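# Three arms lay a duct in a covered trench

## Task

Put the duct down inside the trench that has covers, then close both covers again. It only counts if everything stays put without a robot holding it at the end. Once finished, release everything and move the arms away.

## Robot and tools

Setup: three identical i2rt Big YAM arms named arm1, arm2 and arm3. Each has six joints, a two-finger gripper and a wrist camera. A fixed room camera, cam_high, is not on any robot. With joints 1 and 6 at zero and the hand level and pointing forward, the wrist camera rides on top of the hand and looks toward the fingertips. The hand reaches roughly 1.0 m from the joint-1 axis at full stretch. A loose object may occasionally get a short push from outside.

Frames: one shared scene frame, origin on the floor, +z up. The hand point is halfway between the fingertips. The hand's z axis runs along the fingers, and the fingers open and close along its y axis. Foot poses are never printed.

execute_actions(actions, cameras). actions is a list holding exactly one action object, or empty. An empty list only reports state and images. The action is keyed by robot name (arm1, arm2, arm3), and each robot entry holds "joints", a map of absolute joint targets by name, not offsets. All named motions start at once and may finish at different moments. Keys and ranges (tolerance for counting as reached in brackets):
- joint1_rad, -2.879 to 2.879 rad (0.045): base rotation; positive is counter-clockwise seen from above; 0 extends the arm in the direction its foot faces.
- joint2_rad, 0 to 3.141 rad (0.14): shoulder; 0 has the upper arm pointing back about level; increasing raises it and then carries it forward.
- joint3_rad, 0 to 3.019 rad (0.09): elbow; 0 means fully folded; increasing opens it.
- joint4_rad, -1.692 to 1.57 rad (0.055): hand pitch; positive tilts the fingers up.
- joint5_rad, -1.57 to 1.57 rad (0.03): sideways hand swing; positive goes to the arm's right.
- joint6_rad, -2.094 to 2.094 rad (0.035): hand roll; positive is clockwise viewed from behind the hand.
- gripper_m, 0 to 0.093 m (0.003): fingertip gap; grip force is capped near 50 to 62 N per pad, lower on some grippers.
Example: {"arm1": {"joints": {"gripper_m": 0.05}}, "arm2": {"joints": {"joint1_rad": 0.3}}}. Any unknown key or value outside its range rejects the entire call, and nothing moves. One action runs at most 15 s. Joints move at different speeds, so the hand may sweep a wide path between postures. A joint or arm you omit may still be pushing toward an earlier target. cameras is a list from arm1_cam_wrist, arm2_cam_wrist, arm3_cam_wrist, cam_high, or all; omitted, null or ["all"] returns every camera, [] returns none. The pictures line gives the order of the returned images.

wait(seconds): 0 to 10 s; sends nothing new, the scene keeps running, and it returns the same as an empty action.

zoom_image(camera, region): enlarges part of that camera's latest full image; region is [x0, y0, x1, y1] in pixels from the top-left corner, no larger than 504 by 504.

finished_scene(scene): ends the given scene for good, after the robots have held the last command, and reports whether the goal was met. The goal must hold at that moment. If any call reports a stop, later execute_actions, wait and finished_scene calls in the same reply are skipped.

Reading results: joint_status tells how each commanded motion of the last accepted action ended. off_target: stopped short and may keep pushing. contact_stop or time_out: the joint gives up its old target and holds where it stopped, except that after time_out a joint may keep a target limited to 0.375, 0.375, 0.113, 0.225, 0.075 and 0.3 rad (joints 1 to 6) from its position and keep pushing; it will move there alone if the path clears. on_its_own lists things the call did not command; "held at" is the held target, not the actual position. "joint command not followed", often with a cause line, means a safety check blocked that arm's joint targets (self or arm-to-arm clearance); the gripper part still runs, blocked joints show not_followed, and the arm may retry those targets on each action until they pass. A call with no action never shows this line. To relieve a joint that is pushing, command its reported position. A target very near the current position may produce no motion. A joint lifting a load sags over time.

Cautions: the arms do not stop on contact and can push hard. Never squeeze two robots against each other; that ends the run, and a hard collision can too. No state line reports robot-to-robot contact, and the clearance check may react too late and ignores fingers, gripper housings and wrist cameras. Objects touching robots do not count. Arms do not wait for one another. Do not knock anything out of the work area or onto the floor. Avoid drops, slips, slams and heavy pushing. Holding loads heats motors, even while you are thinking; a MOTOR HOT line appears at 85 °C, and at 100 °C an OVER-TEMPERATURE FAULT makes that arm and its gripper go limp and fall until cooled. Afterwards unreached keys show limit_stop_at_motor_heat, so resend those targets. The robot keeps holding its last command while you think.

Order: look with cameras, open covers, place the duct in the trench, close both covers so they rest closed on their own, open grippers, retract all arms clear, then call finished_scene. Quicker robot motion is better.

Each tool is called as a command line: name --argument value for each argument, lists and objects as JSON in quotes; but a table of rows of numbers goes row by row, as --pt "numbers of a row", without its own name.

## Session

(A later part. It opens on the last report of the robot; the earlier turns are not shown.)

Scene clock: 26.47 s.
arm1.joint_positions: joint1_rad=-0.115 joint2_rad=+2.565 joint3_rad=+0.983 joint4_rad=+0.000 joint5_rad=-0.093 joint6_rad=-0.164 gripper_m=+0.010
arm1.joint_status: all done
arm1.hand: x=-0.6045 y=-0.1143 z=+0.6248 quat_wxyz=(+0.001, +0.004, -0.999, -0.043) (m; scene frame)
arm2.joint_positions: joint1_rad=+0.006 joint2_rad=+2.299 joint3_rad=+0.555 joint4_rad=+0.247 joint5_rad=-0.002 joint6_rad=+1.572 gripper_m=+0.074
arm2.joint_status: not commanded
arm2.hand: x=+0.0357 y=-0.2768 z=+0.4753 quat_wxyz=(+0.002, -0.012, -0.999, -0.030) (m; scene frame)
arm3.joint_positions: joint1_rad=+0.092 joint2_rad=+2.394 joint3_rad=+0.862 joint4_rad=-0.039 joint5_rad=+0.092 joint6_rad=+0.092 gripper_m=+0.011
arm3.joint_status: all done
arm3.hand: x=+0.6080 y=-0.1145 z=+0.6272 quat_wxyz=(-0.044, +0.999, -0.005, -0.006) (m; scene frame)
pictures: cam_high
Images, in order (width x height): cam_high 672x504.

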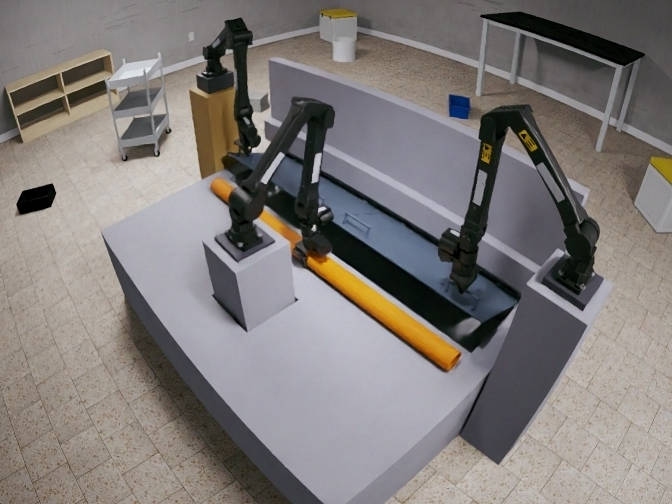

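execute_actions --actions '[{"arm1":{"joints":{"joint1_rad":0.10,"joint2_rad":2.305,"joint3_rad":0.872,"joint4_rad":-0.075,"joint5_rad":0.095,"joint6_rad":0.055}},"arm3":{"joints":{"joint1_rad":-0.126,"joint2_rad":2.13,"joint3_rad":0.794,"joint4_rad":-0.182,"joint5_rad":-0.095,"joint6_rad":-0.137}}}]' --cameras '[]'

execute_actions --actions '[{"arm1":{"joints":{"joint1_rad":0.338,"joint2_rad":2.20,"joint3_rad":0.887,"joint4_rad":-0.287,"joint5_rad":0.295,"joint6_rad":0.307}},"arm3":{"joints":{"joint1_rad":-0.361,"joint2_rad":2.04,"joint3_rad":0.851,"joint4_rad":-0.439,"joint5_rad":-0.287,"joint6_rad":-0.388}}}]' --cameras '["cam_high","arm2_cam_wrist"]'

Scene clock: 27.67 s.
arm1.joint_positions: joint1_rad=+0.097 joint2_rad=+2.390 joint3_rad=+0.875 joint4_rad=-0.061 joint5_rad=+0.101 joint6_rad=+0.054 gripper_m=+0.010
arm1.joint_status: all done
arm1.hand: x=-0.6063 y=-0.0693 z=+0.6847 quat_wxyz=(+0.003, +0.002, -0.999, +0.054) (m; scene frame)
arm2.joint_positions: joint1_rad=+0.006 joint2_rad=+2.299 joint3_rad=+0.555 joint4_rad=+0.247 joint5_rad=-0.002 joint6_rad=+1.572 gripper_m=+0.074
arm2.joint_status: not commanded
arm2.hand: x=+0.0357 y=-0.2768 z=+0.4753 quat_wxyz=(+0.002, -0.012, -0.999, -0.030) (m; scene frame)
arm3.joint_positions: joint1_rad=-0.126 joint2_rad=+2.208 joint3_rad=+0.798 joint4_rad=-0.164 joint5_rad=-0.099 joint6_rad=-0.128 gripper_m=+0.011
arm3.joint_status: all done
arm3.hand: x=+0.6082 y=-0.0684 z=+0.6881 quat_wxyz=(+0.051, +0.999, -0.003, -0.007) (m; scene frame)
pictures: none
No camera images: the call's "cameras" was empty. Leave "cameras" out to get every camera's image.

Scene clock: 28.60 s.
arm1.joint_positions: joint1_rad=+0.324 joint2_rad=+2.284 joint3_rad=+0.885 joint4_rad=-0.268 joint5_rad=+0.294 joint6_rad=+0.301 gripper_m=+0.010
arm1.joint_status: all done
arm1.hand: x=-0.6081 y=-0.0186 z=+0.7302 quat_wxyz=(+0.006, -0.002, -0.988, +0.157) (m; scene frame)
arm2.joint_positions: joint1_rad=+0.006 joint2_rad=+2.299 joint3_rad=+0.555 joint4_rad=+0.247 joint5_rad=-0.002 joint6_rad=+1.572 gripper_m=+0.074
arm2.joint_status: not commanded
arm2.hand: x=+0.0357 y=-0.2768 z=+0.4753 quat_wxyz=(+0.002, -0.012, -0.999, -0.030) (m; scene frame)
arm3.joint_positions: joint1_rad=-0.348 joint2_rad=+2.112 joint3_rad=+0.843 joint4_rad=-0.396 joint5_rad=-0.285 joint6_rad=-0.369 gripper_m=+0.011
arm3.joint_status: all done
arm3.hand: x=+0.6095 y=-0.0171 z=+0.7329 quat_wxyz=(+0.150, +0.989, -0.001, -0.009) (m; scene frame)
pictures: arm2_cam_wrist, cam_high
Images, in order (width x height): arm2_cam_wrist 672x504, cam_high 672x504.

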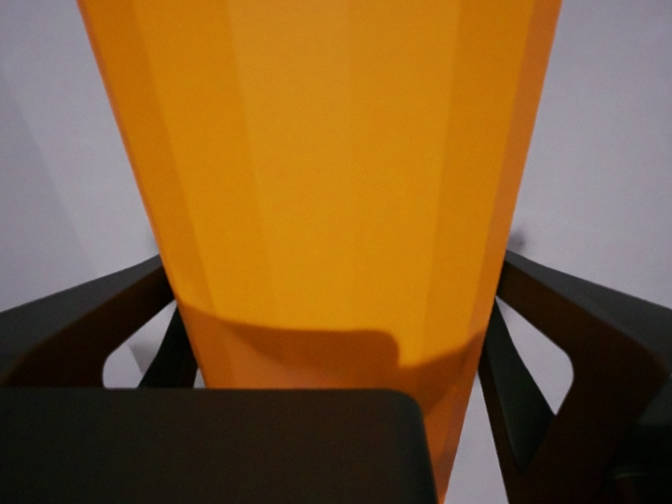

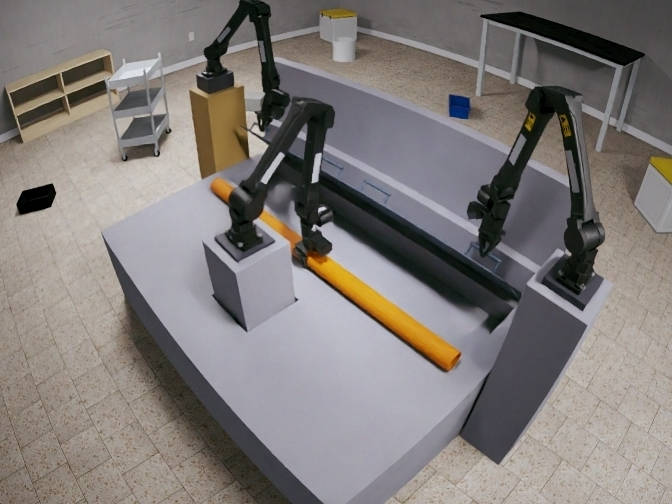

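execute_actions --actions '[{"arm1":{"joints":{"joint1_rad":0.565,"joint2_rad":2.19,"joint3_rad":1.022,"joint4_rad":-0.62,"joint5_rad":0.45,"joint6_rad":0.578}},"arm3":{"joints":{"joint1_rad":-0.578,"joint2_rad":2.06,"joint3_rad":1.02,"joint4_rad":-0.785,"joint5_rad":-0.43,"joint6_rad":-0.652}}}]' --cameras '["cam_high","arm3_cam_wrist"]'

zoom_image --camera "cam_high" --region '[330, 160, 580, 390]'

Scene clock: 31.00 s.
arm1.joint_positions: joint1_rad=+0.534 joint2_rad=+2.265 joint3_rad=+1.001 joint4_rad=-0.583 joint5_rad=+0.450 joint6_rad=+0.567 gripper_m=+0.010
arm1.joint_status: all done
arm1.hand: x=-0.6100 y=+0.0371 z=+0.7650 quat_wxyz=(+0.006, -0.004, -0.965, +0.262) (m; scene frame)
arm2.joint_positions: joint1_rad=+0.006 joint2_rad=+2.299 joint3_rad=+0.555 joint4_rad=+0.247 joint5_rad=-0.002 joint6_rad=+1.572 gripper_m=+0.074
arm2.joint_status: not commanded
arm2.hand: x=+0.0357 y=-0.2768 z=+0.4753 quat_wxyz=(+0.002, -0.012, -0.999, -0.030) (m; scene frame)
arm3.joint_positions: joint1_rad=-0.542 joint2_rad=+2.122 joint3_rad=+0.991 joint4_rad=-0.719 joint5_rad=-0.427 joint6_rad=-0.618 gripper_m=+0.011
arm3.joint_status: joint4_rad time_out (moved -0.323 of -0.389); the others done
arm3.on_its_own: joint4_rad reads -0.719 and still pushes toward -0.785 since a time_out
arm3.hand: x=+0.6109 y=+0.0370 z=+0.7658 quat_wxyz=(+0.251, +0.968, +0.003, -0.005) (m; scene frame)
pictures: arm3_cam_wrist, cam_high
Images, in order (width x height): arm3_cam_wrist 672x504, cam_high 672x504.

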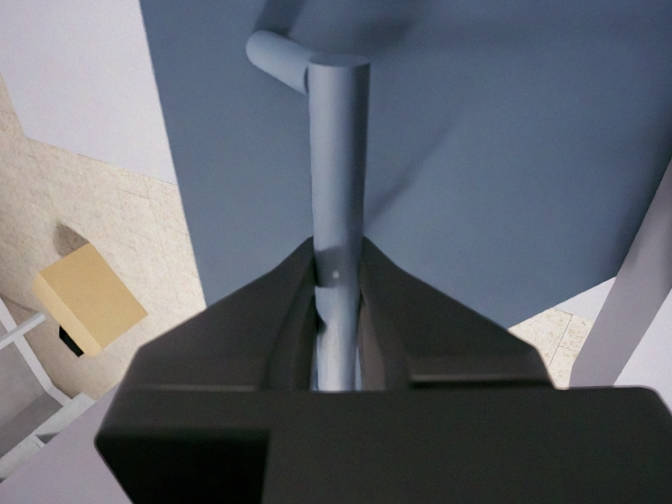

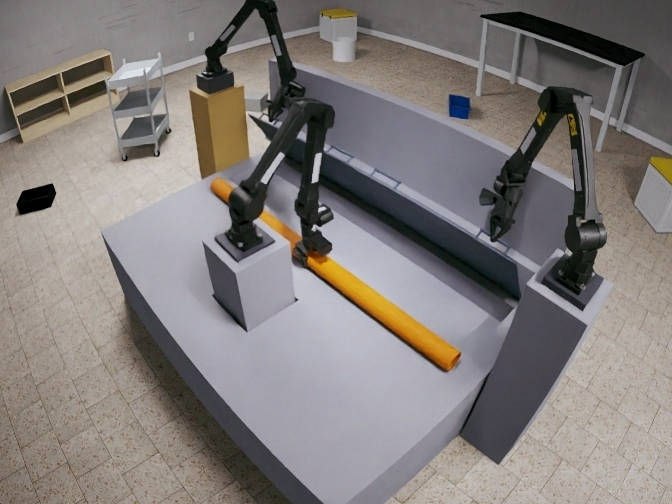

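Region (330, 160, 580, 390) of cam_high's 672x504 image, scaled by 2.016, with more detail than that image has; it fills the top 464 rows of this view, and the rest is white.

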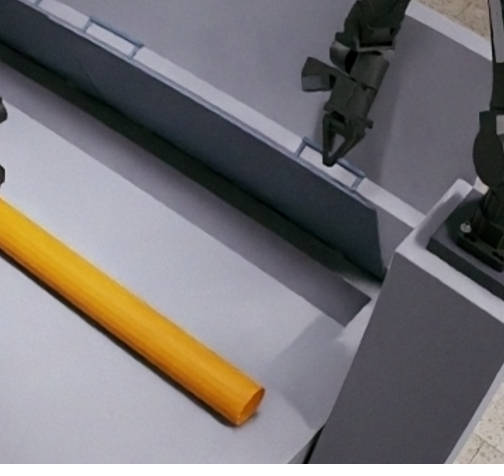

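execute_actions --actions '[{"arm2":{"joints":{"joint2_rad":1.95,"joint3_rad":0.713,"joint4_rad":-0.30}},"arm3":{"joints":{"joint4_rad":-0.735}}}]' --cameras '["cam_high","arm2_cam_wrist"]'

Scene clock: 33.13 s.
arm1.joint_positions: joint1_rad=+0.534 joint2_rad=+2.265 joint3_rad=+1.001 joint4_rad=-0.583 joint5_rad=+0.450 joint6_rad=+0.567 gripper_m=+0.010
arm1.joint_status: not commanded
arm1.hand: x=-0.6100 y=+0.0371 z=+0.7650 quat_wxyz=(+0.006, -0.004, -0.965, +0.262) (m; scene frame)
arm2.joint_positions: joint1_rad=+0.006 joint2_rad=+2.003 joint3_rad=+0.686 joint4_rad=-0.297 joint5_rad=+0.002 joint6_rad=+1.584 gripper_m=+0.074
arm2.joint_status: all done
arm2.hand: x=+0.0379 y=-0.2250 z=+0.5589 quat_wxyz=(+0.000, -0.018, -0.999, +0.029) (m; scene frame)
arm3.joint_positions: joint1_rad=-0.542 joint2_rad=+2.122 joint3_rad=+0.991 joint4_rad=-0.717 joint5_rad=-0.427 joint6_rad=-0.618 gripper_m=+0.011
arm3.joint_status: all done
arm3.hand: x=+0.6105 y=+0.0372 z=+0.7657 quat_wxyz=(+0.251, +0.968, +0.004, -0.006) (m; scene frame)
pictures: arm2_cam_wrist, cam_high
Images, in order (width x height): arm2_cam_wrist 672x504, cam_high 672x504.

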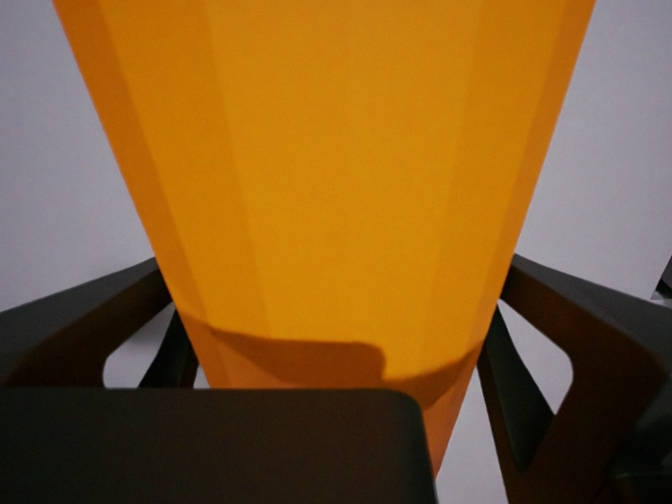

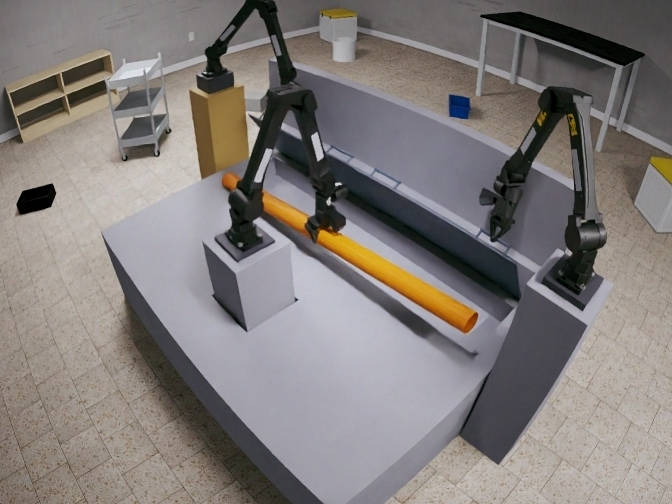

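zoom_image --camera "cam_high" --region '[190, 130, 530, 390]'

Region (190, 130, 530, 390) of cam_high's 672x504 image, scaled by 1.482, with more detail than that image has; it fills the top 385 rows of this view, and the rest is white.

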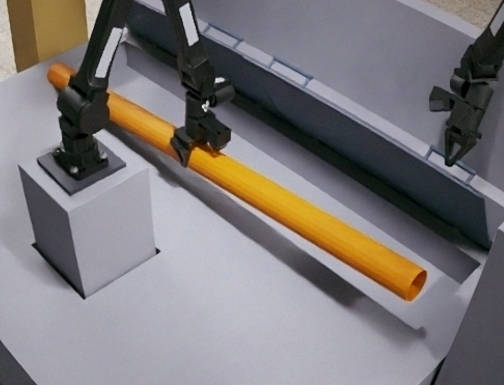

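execute_actions --actions '[]' --cameras '["cam_high","arm2_cam_wrist"]'

Scene clock: 33.47 s.
arm1.joint_positions: joint1_rad=+0.534 joint2_rad=+2.265 joint3_rad=+1.001 joint4_rad=-0.583 joint5_rad=+0.450 joint6_rad=+0.567 gripper_m=+0.010
arm1.joint_status: not commanded
arm1.hand: x=-0.6100 y=+0.0371 z=+0.7650 quat_wxyz=(+0.006, -0.004, -0.965, +0.262) (m; scene frame)
arm2.joint_positions: joint1_rad=+0.006 joint2_rad=+2.003 joint3_rad=+0.686 joint4_rad=-0.297 joint5_rad=+0.002 joint6_rad=+1.584 gripper_m=+0.074
arm2.joint_status: all done
arm2.hand: x=+0.0379 y=-0.2250 z=+0.5589 quat_wxyz=(+0.000, -0.018, -0.999, +0.029) (m; scene frame)
arm3.joint_positions: joint1_rad=-0.542 joint2_rad=+2.122 joint3_rad=+0.991 joint4_rad=-0.717 joint5_rad=-0.427 joint6_rad=-0.618 gripper_m=+0.011
arm3.joint_status: all done
arm3.hand: x=+0.6105 y=+0.0372 z=+0.7657 quat_wxyz=(+0.251, +0.968, +0.004, -0.006) (m; scene frame)
pictures: arm2_cam_wrist, cam_high
Images, in order (width x height): arm2_cam_wrist 672x504, cam_high 672x504.

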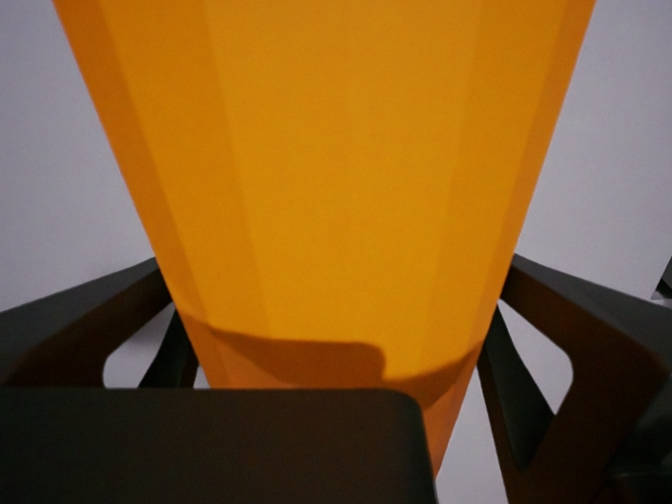

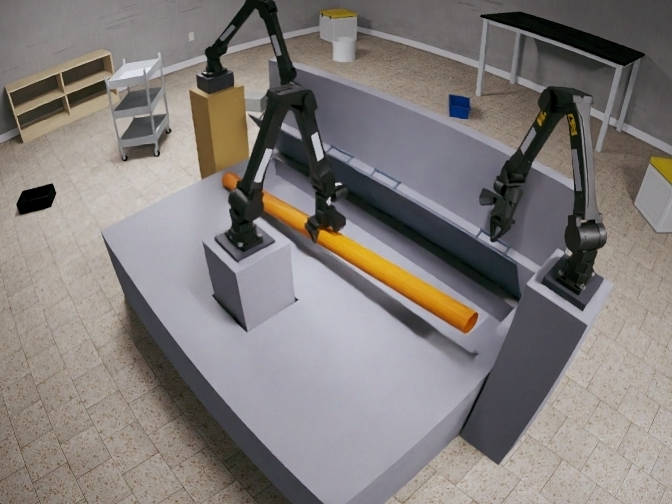

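zoom_image --camera "cam_high" --region '[200, 140, 340, 260]'

Region (200, 140, 340, 260) of cam_high's 672x504 image, scaled by 3.600, with more detail than that image has; it fills the top 432 rows of this view, and the rest is white.

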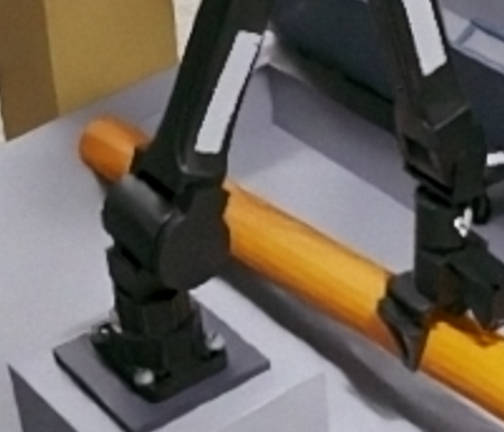

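execute_actions --actions '[{"arm2":{"joints":{"joint5_rad":-0.11,"gripper_m":0.0}}}]' --cameras '["cam_high","arm2_cam_wrist"]'

Scene clock: 39.50 s.
arm1.joint_positions: joint1_rad=+0.534 joint2_rad=+2.265 joint3_rad=+1.001 joint4_rad=-0.583 joint5_rad=+0.450 joint6_rad=+0.567 gripper_m=+0.010
arm1.joint_status: not commanded
arm1.hand: x=-0.6100 y=+0.0371 z=+0.7650 quat_wxyz=(+0.006, -0.004, -0.965, +0.262) (m; scene frame)
arm2.joint_positions: joint1_rad=+0.006 joint2_rad=+2.003 joint3_rad=+0.686 joint4_rad=-0.297 joint5_rad=-0.099 joint6_rad=+1.586 gripper_m=+0.074
arm2.joint_status: gripper_m off_target (ended at +0.074, target +0.000); the others done
arm2.hand: x=+0.0206 y=-0.2246 z=+0.5598 quat_wxyz=(+0.051, -0.021, -0.998, +0.028) (m; scene frame)
arm3.joint_positions: joint1_rad=-0.542 joint2_rad=+2.122 joint3_rad=+0.991 joint4_rad=-0.717 joint5_rad=-0.427 joint6_rad=-0.618 gripper_m=+0.011
arm3.joint_status: not commanded
arm3.hand: x=+0.6105 y=+0.0372 z=+0.7657 quat_wxyz=(+0.251, +0.968, +0.004, -0.006) (m; scene frame)
pictures: arm2_cam_wrist, cam_high
Images, in order (width x height): arm2_cam_wrist 672x504, cam_high 672x504.

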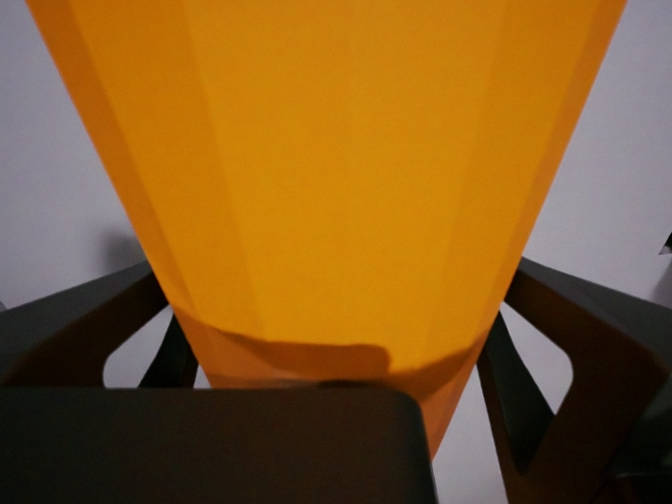

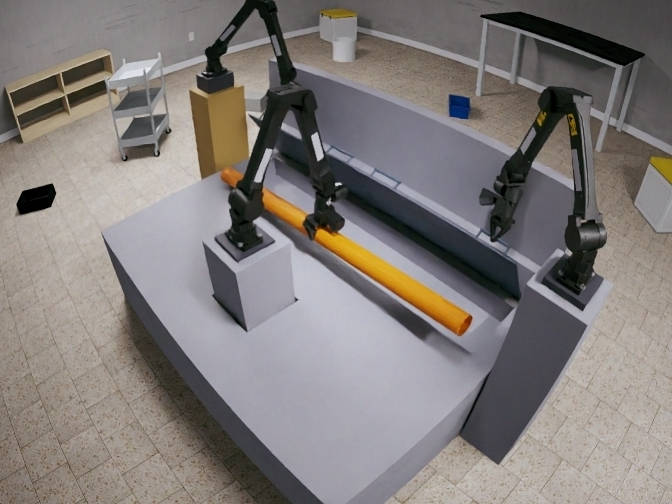

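execute_actions --actions '[]' --cameras '["cam_high","arm2_cam_wrist"]'

zoom_image --camera "cam_high" --region '[190, 130, 530, 390]'

Scene clock: 39.63 s.
arm1.joint_positions: joint1_rad=+0.534 joint2_rad=+2.265 joint3_rad=+1.001 joint4_rad=-0.583 joint5_rad=+0.450 joint6_rad=+0.567 gripper_m=+0.010
arm1.joint_status: not commanded
arm1.hand: x=-0.6100 y=+0.0371 z=+0.7650 quat_wxyz=(+0.006, -0.004, -0.965, +0.262) (m; scene frame)
arm2.joint_positions: joint1_rad=+0.006 joint2_rad=+2.003 joint3_rad=+0.686 joint4_rad=-0.297 joint5_rad=-0.100 joint6_rad=+1.586 gripper_m=+0.074
arm2.joint_status: gripper_m off_target (ended at +0.074, target +0.000); the others done
arm2.hand: x=+0.0204 y=-0.2246 z=+0.5598 quat_wxyz=(+0.051, -0.021, -0.998, +0.028) (m; scene frame)
arm3.joint_positions: joint1_rad=-0.542 joint2_rad=+2.122 joint3_rad=+0.991 joint4_rad=-0.717 joint5_rad=-0.427 joint6_rad=-0.618 gripper_m=+0.011
arm3.joint_status: not commanded
arm3.hand: x=+0.6105 y=+0.0372 z=+0.7657 quat_wxyz=(+0.251, +0.968, +0.004, -0.006) (m; scene frame)
pictures: arm2_cam_wrist, cam_high
Images, in order (width x height): arm2_cam_wrist 672x504, cam_high 672x504.

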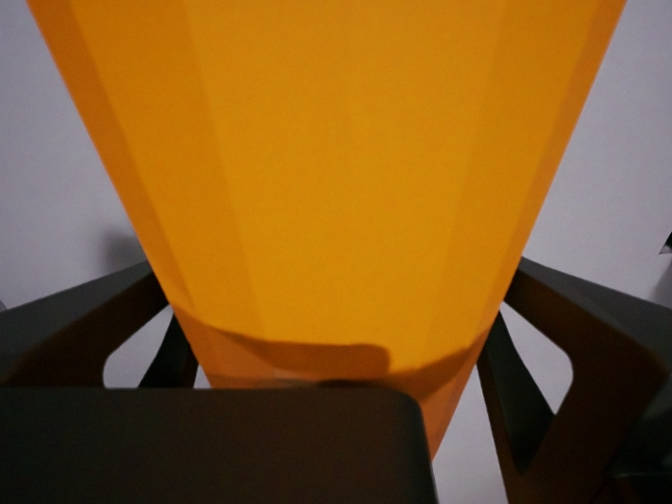

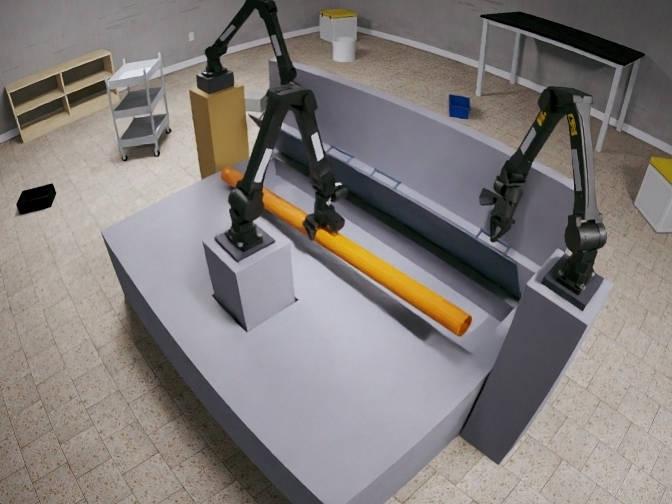

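Region (190, 130, 530, 390) of cam_high's 672x504 image, scaled by 1.482, with more detail than that image has; it fills the top 385 rows of this view, and the rest is white.

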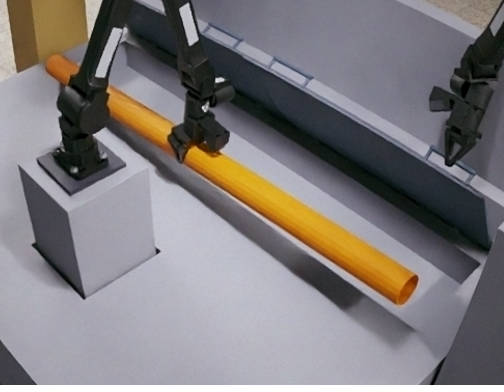

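wait --seconds 2

Scene clock: 41.67 s.
arm1.joint_positions: joint1_rad=+0.534 joint2_rad=+2.265 joint3_rad=+1.001 joint4_rad=-0.583 joint5_rad=+0.450 joint6_rad=+0.567 gripper_m=+0.010
arm1.joint_status: not commanded
arm1.hand: x=-0.6100 y=+0.0371 z=+0.7650 quat_wxyz=(+0.006, -0.004, -0.965, +0.262) (m; scene frame)
arm2.joint_positions: joint1_rad=+0.006 joint2_rad=+2.003 joint3_rad=+0.686 joint4_rad=-0.297 joint5_rad=-0.100 joint6_rad=+1.586 gripper_m=+0.074
arm2.joint_status: gripper_m off_target (ended at +0.074, target +0.000); the others done
arm2.hand: x=+0.0204 y=-0.2246 z=+0.5598 quat_wxyz=(+0.051, -0.021, -0.998, +0.028) (m; scene frame)
arm3.joint_positions: joint1_rad=-0.542 joint2_rad=+2.122 joint3_rad=+0.991 joint4_rad=-0.717 joint5_rad=-0.427 joint6_rad=-0.618 gripper_m=+0.011
arm3.joint_status: not commanded
arm3.hand: x=+0.6105 y=+0.0372 z=+0.7657 quat_wxyz=(+0.251, +0.968, +0.004, -0.006) (m; scene frame)
wait: 2.00 s; at rest by 0.23 s
pictures: arm1_cam_wrist, arm2_cam_wrist, arm3_cam_wrist, cam_high
Images, in order (width x height): arm1_cam_wrist 672x504, arm2_cam_wrist 672x504, arm3_cam_wrist 672x504, cam_high 672x504.

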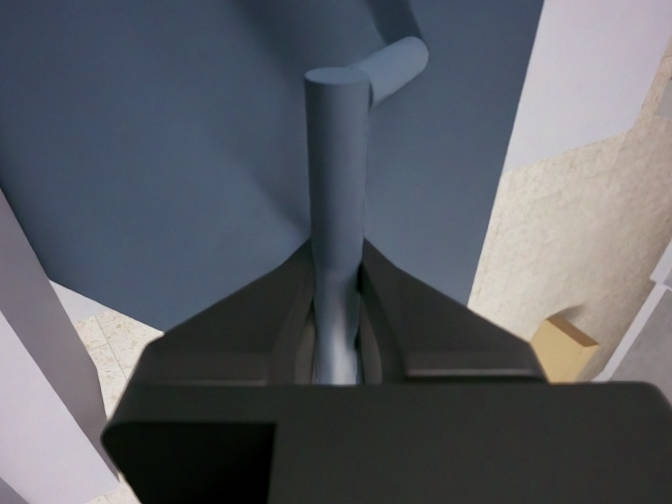

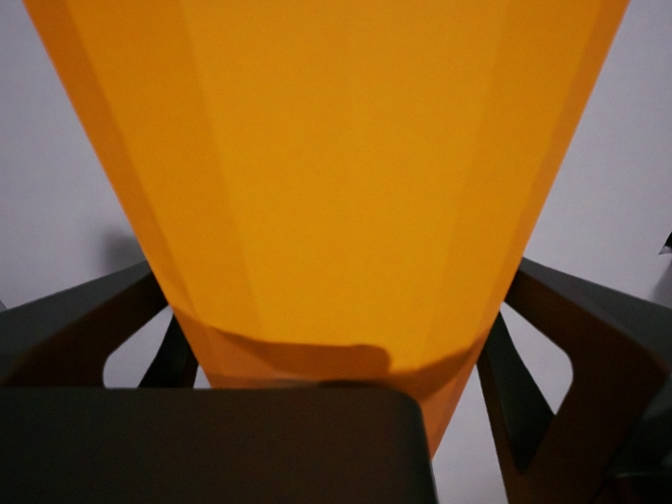

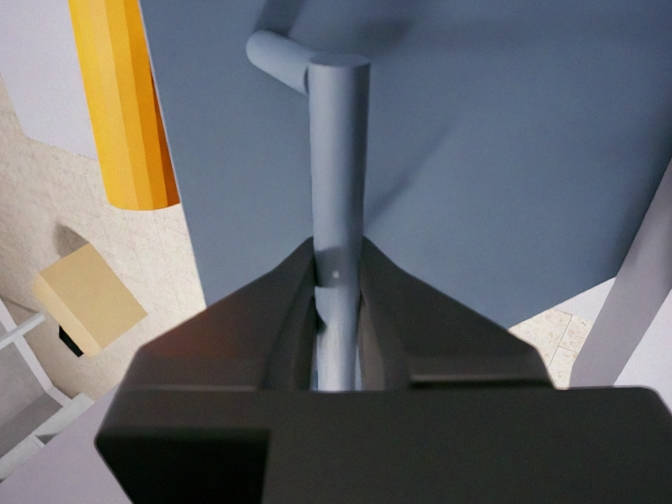

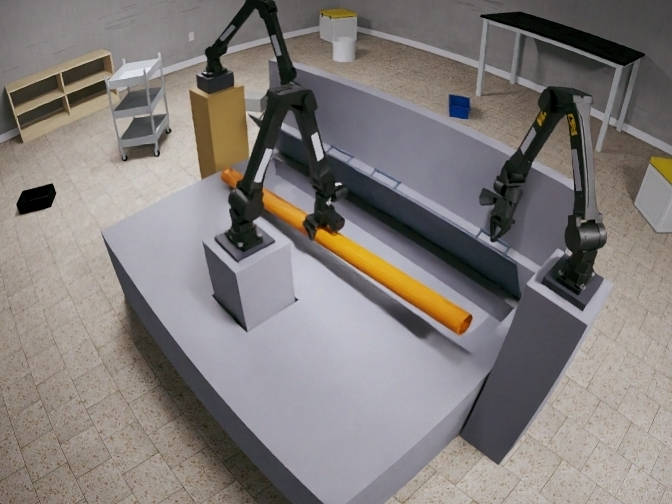

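execute_actions --actions '[{"arm2":{"joints":{"joint1_rad":0.052,"joint2_rad":1.99,"joint3_rad":1.04,"joint4_rad":-0.525}}}]' --cameras '["cam_high","arm2_cam_wrist"]'

zoom_image --camera "cam_high" --region '[200, 110, 540, 370]'

Scene clock: 43.77 s.
arm1.joint_positions: joint1_rad=+0.534 joint2_rad=+2.265 joint3_rad=+1.001 joint4_rad=-0.583 joint5_rad=+0.450 joint6_rad=+0.567 gripper_m=+0.010
arm1.joint_status: not commanded
arm1.hand: x=-0.6100 y=+0.0371 z=+0.7650 quat_wxyz=(+0.006, -0.004, -0.965, +0.262) (m; scene frame)
arm2.joint_positions: joint1_rad=+0.052 joint2_rad=+2.050 joint3_rad=+0.958 joint4_rad=-0.512 joint5_rad=-0.100 joint6_rad=+1.584 gripper_m=+0.074
arm2.joint_status: all done
arm2.hand: x=+0.0028 y=-0.1280 z=+0.5785 quat_wxyz=(+0.051, +0.004, -0.998, +0.024) (m; scene frame)
arm3.joint_positions: joint1_rad=-0.541 joint2_rad=+2.114 joint3_rad=+0.992 joint4_rad=-0.717 joint5_rad=-0.408 joint6_rad=-0.618 gripper_m=+0.011
arm3.joint_status: not commanded
arm3.hand: x=+0.6100 y=+0.0406 z=+0.7675 quat_wxyz=(+0.241, +0.971, +0.006, -0.004) (m; scene frame)
pictures: arm2_cam_wrist, cam_high
Images, in order (width x height): arm2_cam_wrist 672x504, cam_high 672x504.

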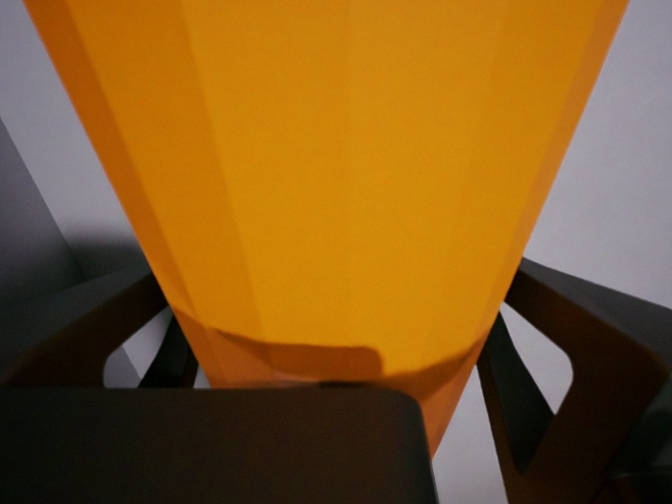

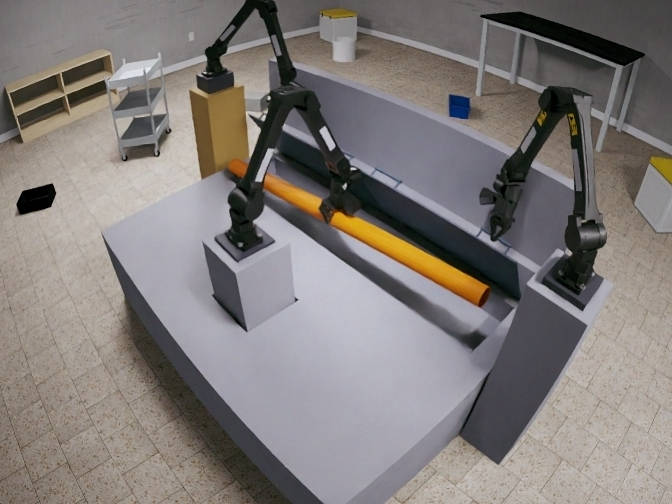

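Region (200, 110, 540, 370) of cam_high's 672x504 image, scaled by 1.482, with more detail than that image has; it fills the top 385 rows of this view, and the rest is white.

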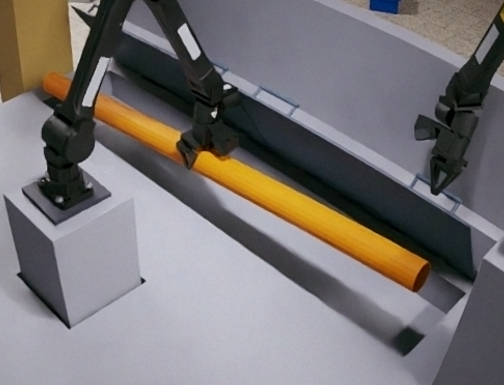

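execute_actions --actions '[{"arm2":{"joints":{"joint2_rad":2.21,"joint3_rad":1.135,"joint4_rad":-0.355}}}]' --cameras '["cam_high","arm2_cam_wrist"]'

zoom_image --camera "cam_high" --region '[200, 110, 540, 370]'

Scene clock: 45.10 s.
arm1.joint_positions: joint1_rad=+0.534 joint2_rad=+2.265 joint3_rad=+1.001 joint4_rad=-0.583 joint5_rad=+0.450 joint6_rad=+0.567 gripper_m=+0.010
arm1.joint_status: not commanded
arm1.hand: x=-0.6100 y=+0.0371 z=+0.7650 quat_wxyz=(+0.006, -0.004, -0.965, +0.262) (m; scene frame)
arm2.joint_positions: joint1_rad=+0.052 joint2_rad=+2.294 joint3_rad=+1.103 joint4_rad=-0.357 joint5_rad=-0.100 joint6_rad=+1.588 gripper_m=+0.074
arm2.joint_status: all done
arm2.hand: x=+0.0014 y=-0.0835 z=+0.4960 quat_wxyz=(+0.052, +0.004, -0.999, -0.003) (m; scene frame)
arm3.joint_positions: joint1_rad=-0.541 joint2_rad=+2.114 joint3_rad=+0.992 joint4_rad=-0.716 joint5_rad=-0.408 joint6_rad=-0.618 gripper_m=+0.011
arm3.joint_status: not commanded
arm3.hand: x=+0.6098 y=+0.0406 z=+0.7675 quat_wxyz=(+0.241, +0.971, +0.007, -0.004) (m; scene frame)
pictures: arm2_cam_wrist, cam_high
Images, in order (width x height): arm2_cam_wrist 672x504, cam_high 672x504.

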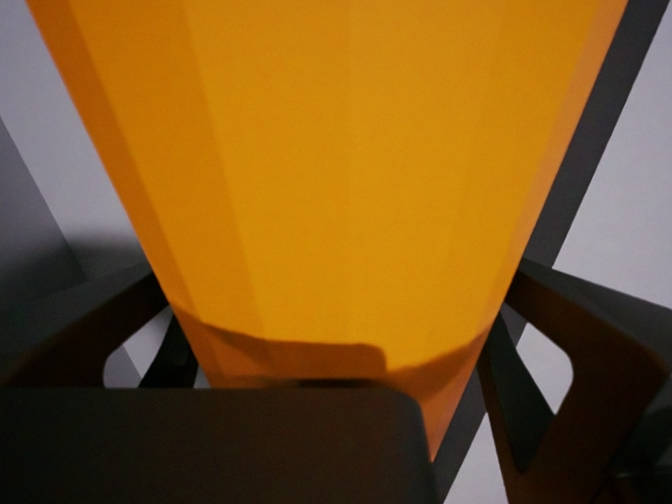

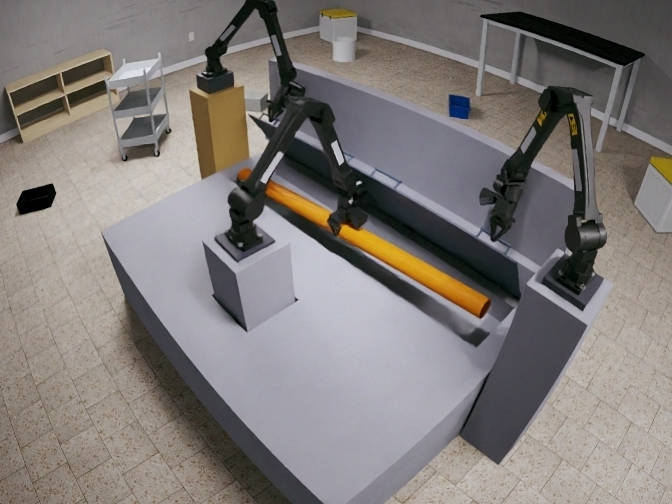

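Region (200, 110, 540, 370) of cam_high's 672x504 image, scaled by 1.482, with more detail than that image has; it fills the top 385 rows of this view, and the rest is white.

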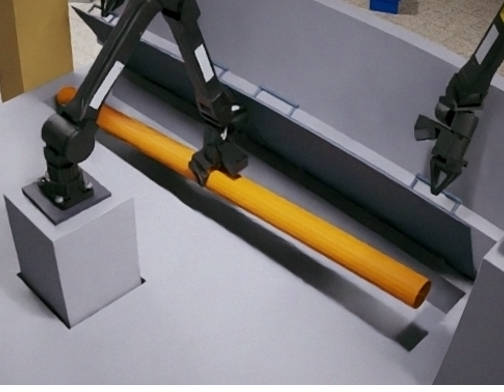

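execute_actions --actions '[{"arm2":{"joints":{"joint2_rad":2.41,"joint3_rad":1.22,"joint4_rad":-0.25,"joint5_rad":-0.14,"joint1_rad":0.04}}}]' --cameras '["cam_high","arm2_cam_wrist"]'

zoom_image --camera "cam_high" --region '[200, 110, 540, 370]'

Scene clock: 46.80 s.
arm1.joint_positions: joint1_rad=+0.534 joint2_rad=+2.265 joint3_rad=+1.001 joint4_rad=-0.583 joint5_rad=+0.450 joint6_rad=+0.567 gripper_m=+0.010
arm1.joint_status: not commanded
arm1.hand: x=-0.6100 y=+0.0371 z=+0.7650 quat_wxyz=(+0.006, -0.004, -0.965, +0.262) (m; scene frame)
arm2.joint_positions: joint1_rad=+0.048 joint2_rad=+2.491 joint3_rad=+1.192 joint4_rad=-0.251 joint5_rad=-0.129 joint6_rad=+1.589 gripper_m=+0.074
arm2.joint_status: all done
arm2.hand: x=-0.0017 y=-0.0829 z=+0.4200 quat_wxyz=(+0.066, +0.001, -0.998, -0.002) (m; scene frame)
arm3.joint_positions: joint1_rad=-0.541 joint2_rad=+2.114 joint3_rad=+0.992 joint4_rad=-0.716 joint5_rad=-0.408 joint6_rad=-0.618 gripper_m=+0.011
arm3.joint_status: not commanded
arm3.hand: x=+0.6098 y=+0.0406 z=+0.7675 quat_wxyz=(+0.241, +0.971, +0.007, -0.004) (m; scene frame)
pictures: arm2_cam_wrist, cam_high
Images, in order (width x height): arm2_cam_wrist 672x504, cam_high 672x504.

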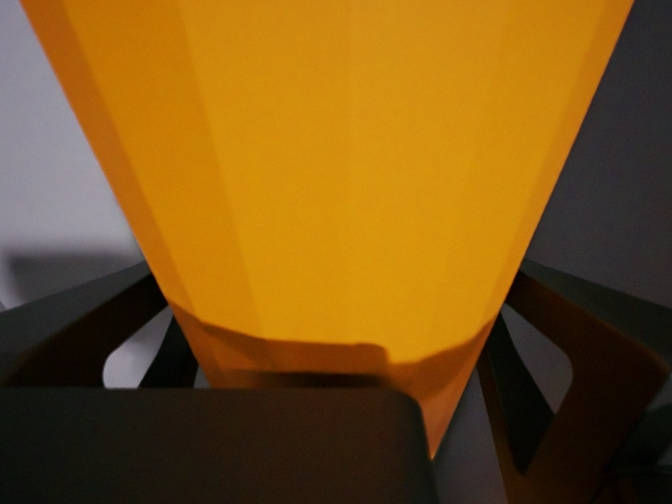

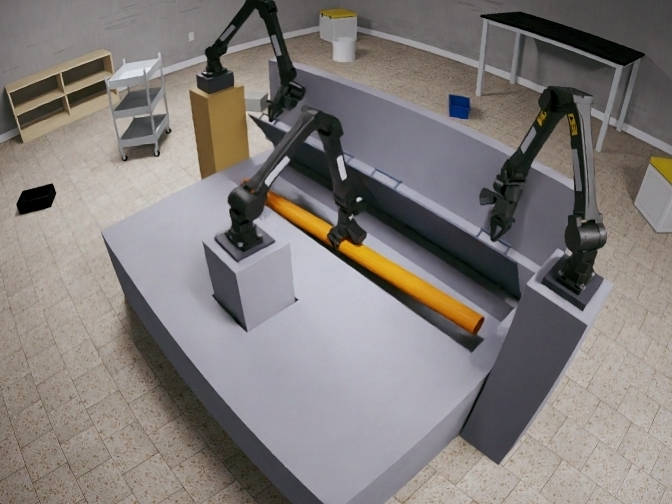

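Region (200, 110, 540, 370) of cam_high's 672x504 image, scaled by 1.482, with more detail than that image has; it fills the top 385 rows of this view, and the rest is white.

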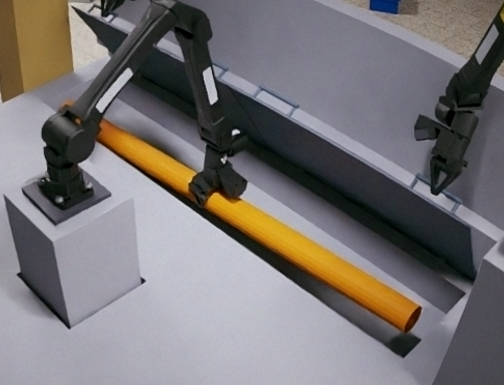

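execute_actions --actions '[{"arm2":{"joints":{"joint2_rad":2.553,"joint3_rad":1.303,"joint4_rad":-0.198}}}]' --cameras '["cam_high","arm2_cam_wrist"]'

zoom_image --camera "cam_high" --region '[200, 110, 540, 370]'

Scene clock: 48.03 s.
arm1.joint_positions: joint1_rad=+0.534 joint2_rad=+2.265 joint3_rad=+1.001 joint4_rad=-0.583 joint5_rad=+0.450 joint6_rad=+0.567 gripper_m=+0.010
arm1.joint_status: not commanded
arm1.hand: x=-0.6100 y=+0.0371 z=+0.7650 quat_wxyz=(+0.006, -0.004, -0.965, +0.262) (m; scene frame)
arm2.joint_positions: joint1_rad=+0.048 joint2_rad=+2.621 joint3_rad=+1.284 joint4_rad=-0.202 joint5_rad=-0.136 joint6_rad=+1.592 gripper_m=+0.074
arm2.joint_status: all done
arm2.hand: x=-0.0030 y=-0.0755 z=+0.3705 quat_wxyz=(+0.070, -0.001, -0.998, -0.007) (m; scene frame)
arm3.joint_positions: joint1_rad=-0.541 joint2_rad=+2.114 joint3_rad=+0.992 joint4_rad=-0.716 joint5_rad=-0.408 joint6_rad=-0.618 gripper_m=+0.011
arm3.joint_status: not commanded
arm3.hand: x=+0.6098 y=+0.0406 z=+0.7675 quat_wxyz=(+0.241, +0.971, +0.007, -0.004) (m; scene frame)
pictures: arm2_cam_wrist, cam_high
Images, in order (width x height): arm2_cam_wrist 672x504, cam_high 672x504.

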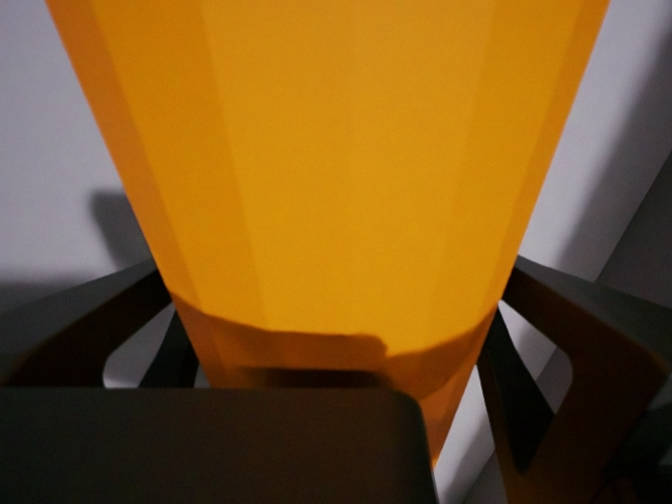

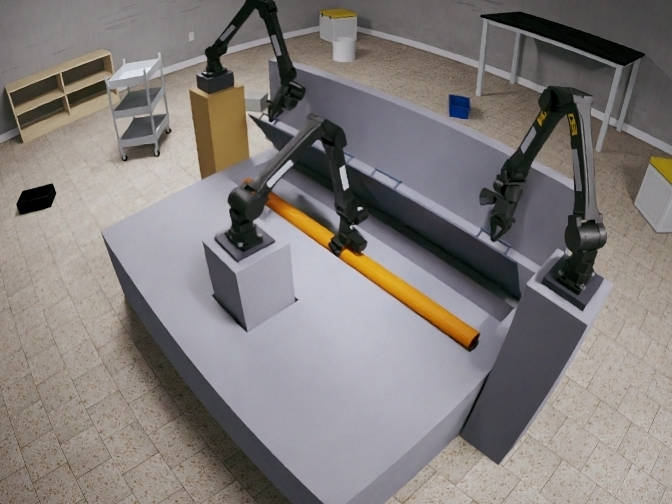

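Region (200, 110, 540, 370) of cam_high's 672x504 image, scaled by 1.482, with more detail than that image has; it fills the top 385 rows of this view, and the rest is white.

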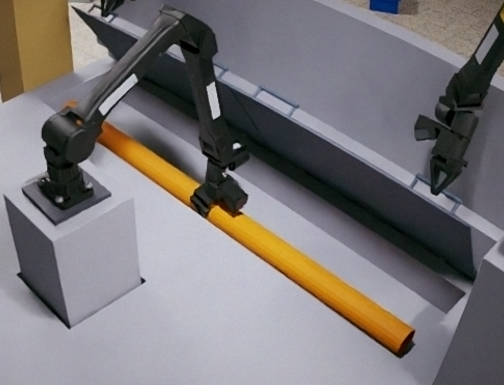

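zoom_image --camera "cam_high" --region '[225, 140, 325, 230]'

Region (225, 140, 325, 230) of cam_high's 672x504 image, scaled by 5.040, with more detail than that image has; it fills the top 454 rows of this view, and the rest is white.

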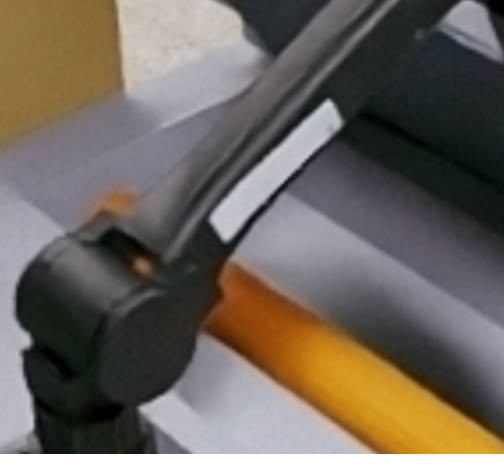

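execute_actions --actions '[{"arm2":{"joints":{"joint2_rad":2.60,"joint3_rad":1.32}}}]' --cameras '["cam_high","arm2_cam_wrist"]'

Scene clock: 48.83 s.
arm1.joint_positions: joint1_rad=+0.534 joint2_rad=+2.265 joint3_rad=+1.001 joint4_rad=-0.583 joint5_rad=+0.450 joint6_rad=+0.567 gripper_m=+0.010
arm1.joint_status: not commanded
arm1.hand: x=-0.6100 y=+0.0371 z=+0.7650 quat_wxyz=(+0.006, -0.004, -0.965, +0.262) (m; scene frame)
arm2.joint_positions: joint1_rad=+0.047 joint2_rad=+2.631 joint3_rad=+1.292 joint4_rad=-0.202 joint5_rad=-0.137 joint6_rad=+1.592 gripper_m=+0.074
arm2.joint_status: all done
arm2.hand: x=-0.0029 y=-0.0756 z=+0.3666 quat_wxyz=(+0.070, -0.001, -0.998, -0.006) (m; scene frame)
arm3.joint_positions: joint1_rad=-0.541 joint2_rad=+2.114 joint3_rad=+0.992 joint4_rad=-0.716 joint5_rad=-0.408 joint6_rad=-0.618 gripper_m=+0.011
arm3.joint_status: not commanded
arm3.hand: x=+0.6098 y=+0.0406 z=+0.7675 quat_wxyz=(+0.241, +0.971, +0.007, -0.004) (m; scene frame)
pictures: arm2_cam_wrist, cam_high
Images, in order (width x height): arm2_cam_wrist 672x504, cam_high 672x504.

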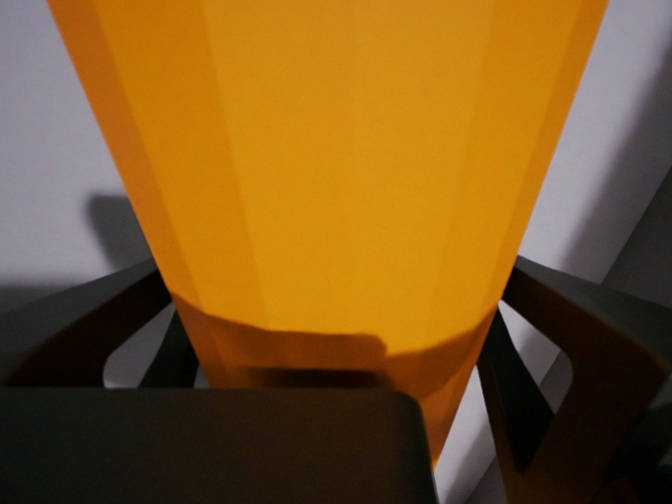

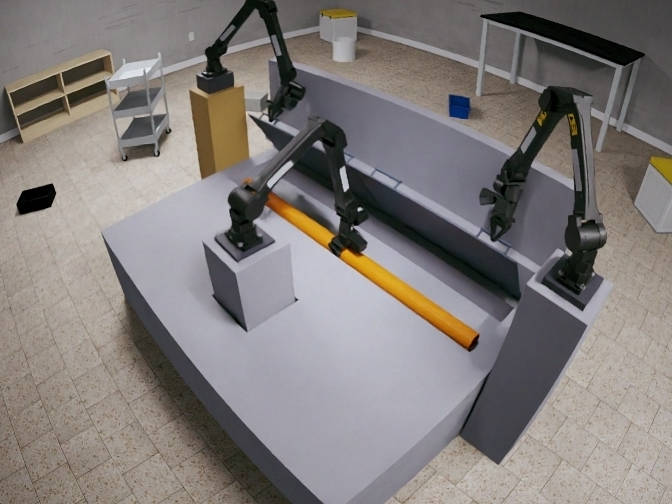

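execute_actions --actions '[{"arm2":{"joints":{"joint2_rad":2.66}}}]' --cameras '["cam_high","arm2_cam_wrist"]'

Scene clock: 49.50 s.
arm1.joint_positions: joint1_rad=+0.534 joint2_rad=+2.265 joint3_rad=+1.001 joint4_rad=-0.583 joint5_rad=+0.450 joint6_rad=+0.567 gripper_m=+0.010
arm1.joint_status: not commanded
arm1.hand: x=-0.6100 y=+0.0371 z=+0.7650 quat_wxyz=(+0.006, -0.004, -0.965, +0.262) (m; scene frame)
arm2.joint_positions: joint1_rad=+0.047 joint2_rad=+2.633 joint3_rad=+1.292 joint4_rad=-0.202 joint5_rad=-0.137 joint6_rad=+1.592 gripper_m=+0.074
arm2.joint_status: all done
arm2.hand: x=-0.0028 y=-0.0765 z=+0.3657 quat_wxyz=(+0.070, -0.001, -0.998, -0.005) (m; scene frame)
arm3.joint_positions: joint1_rad=-0.541 joint2_rad=+2.114 joint3_rad=+0.992 joint4_rad=-0.716 joint5_rad=-0.408 joint6_rad=-0.618 gripper_m=+0.011
arm3.joint_status: not commanded
arm3.hand: x=+0.6098 y=+0.0406 z=+0.7675 quat_wxyz=(+0.241, +0.971, +0.007, -0.004) (m; scene frame)
pictures: arm2_cam_wrist, cam_high
Images, in order (width x height): arm2_cam_wrist 672x504, cam_high 672x504.

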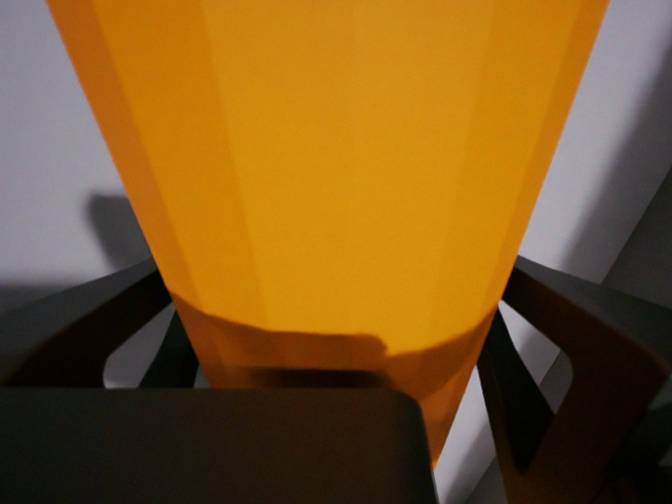

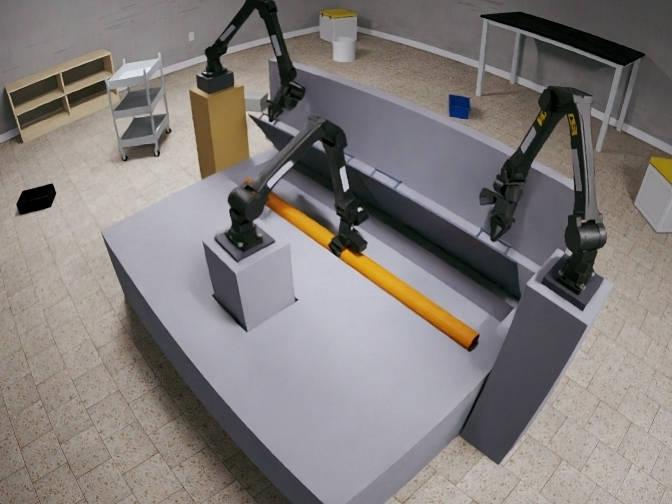

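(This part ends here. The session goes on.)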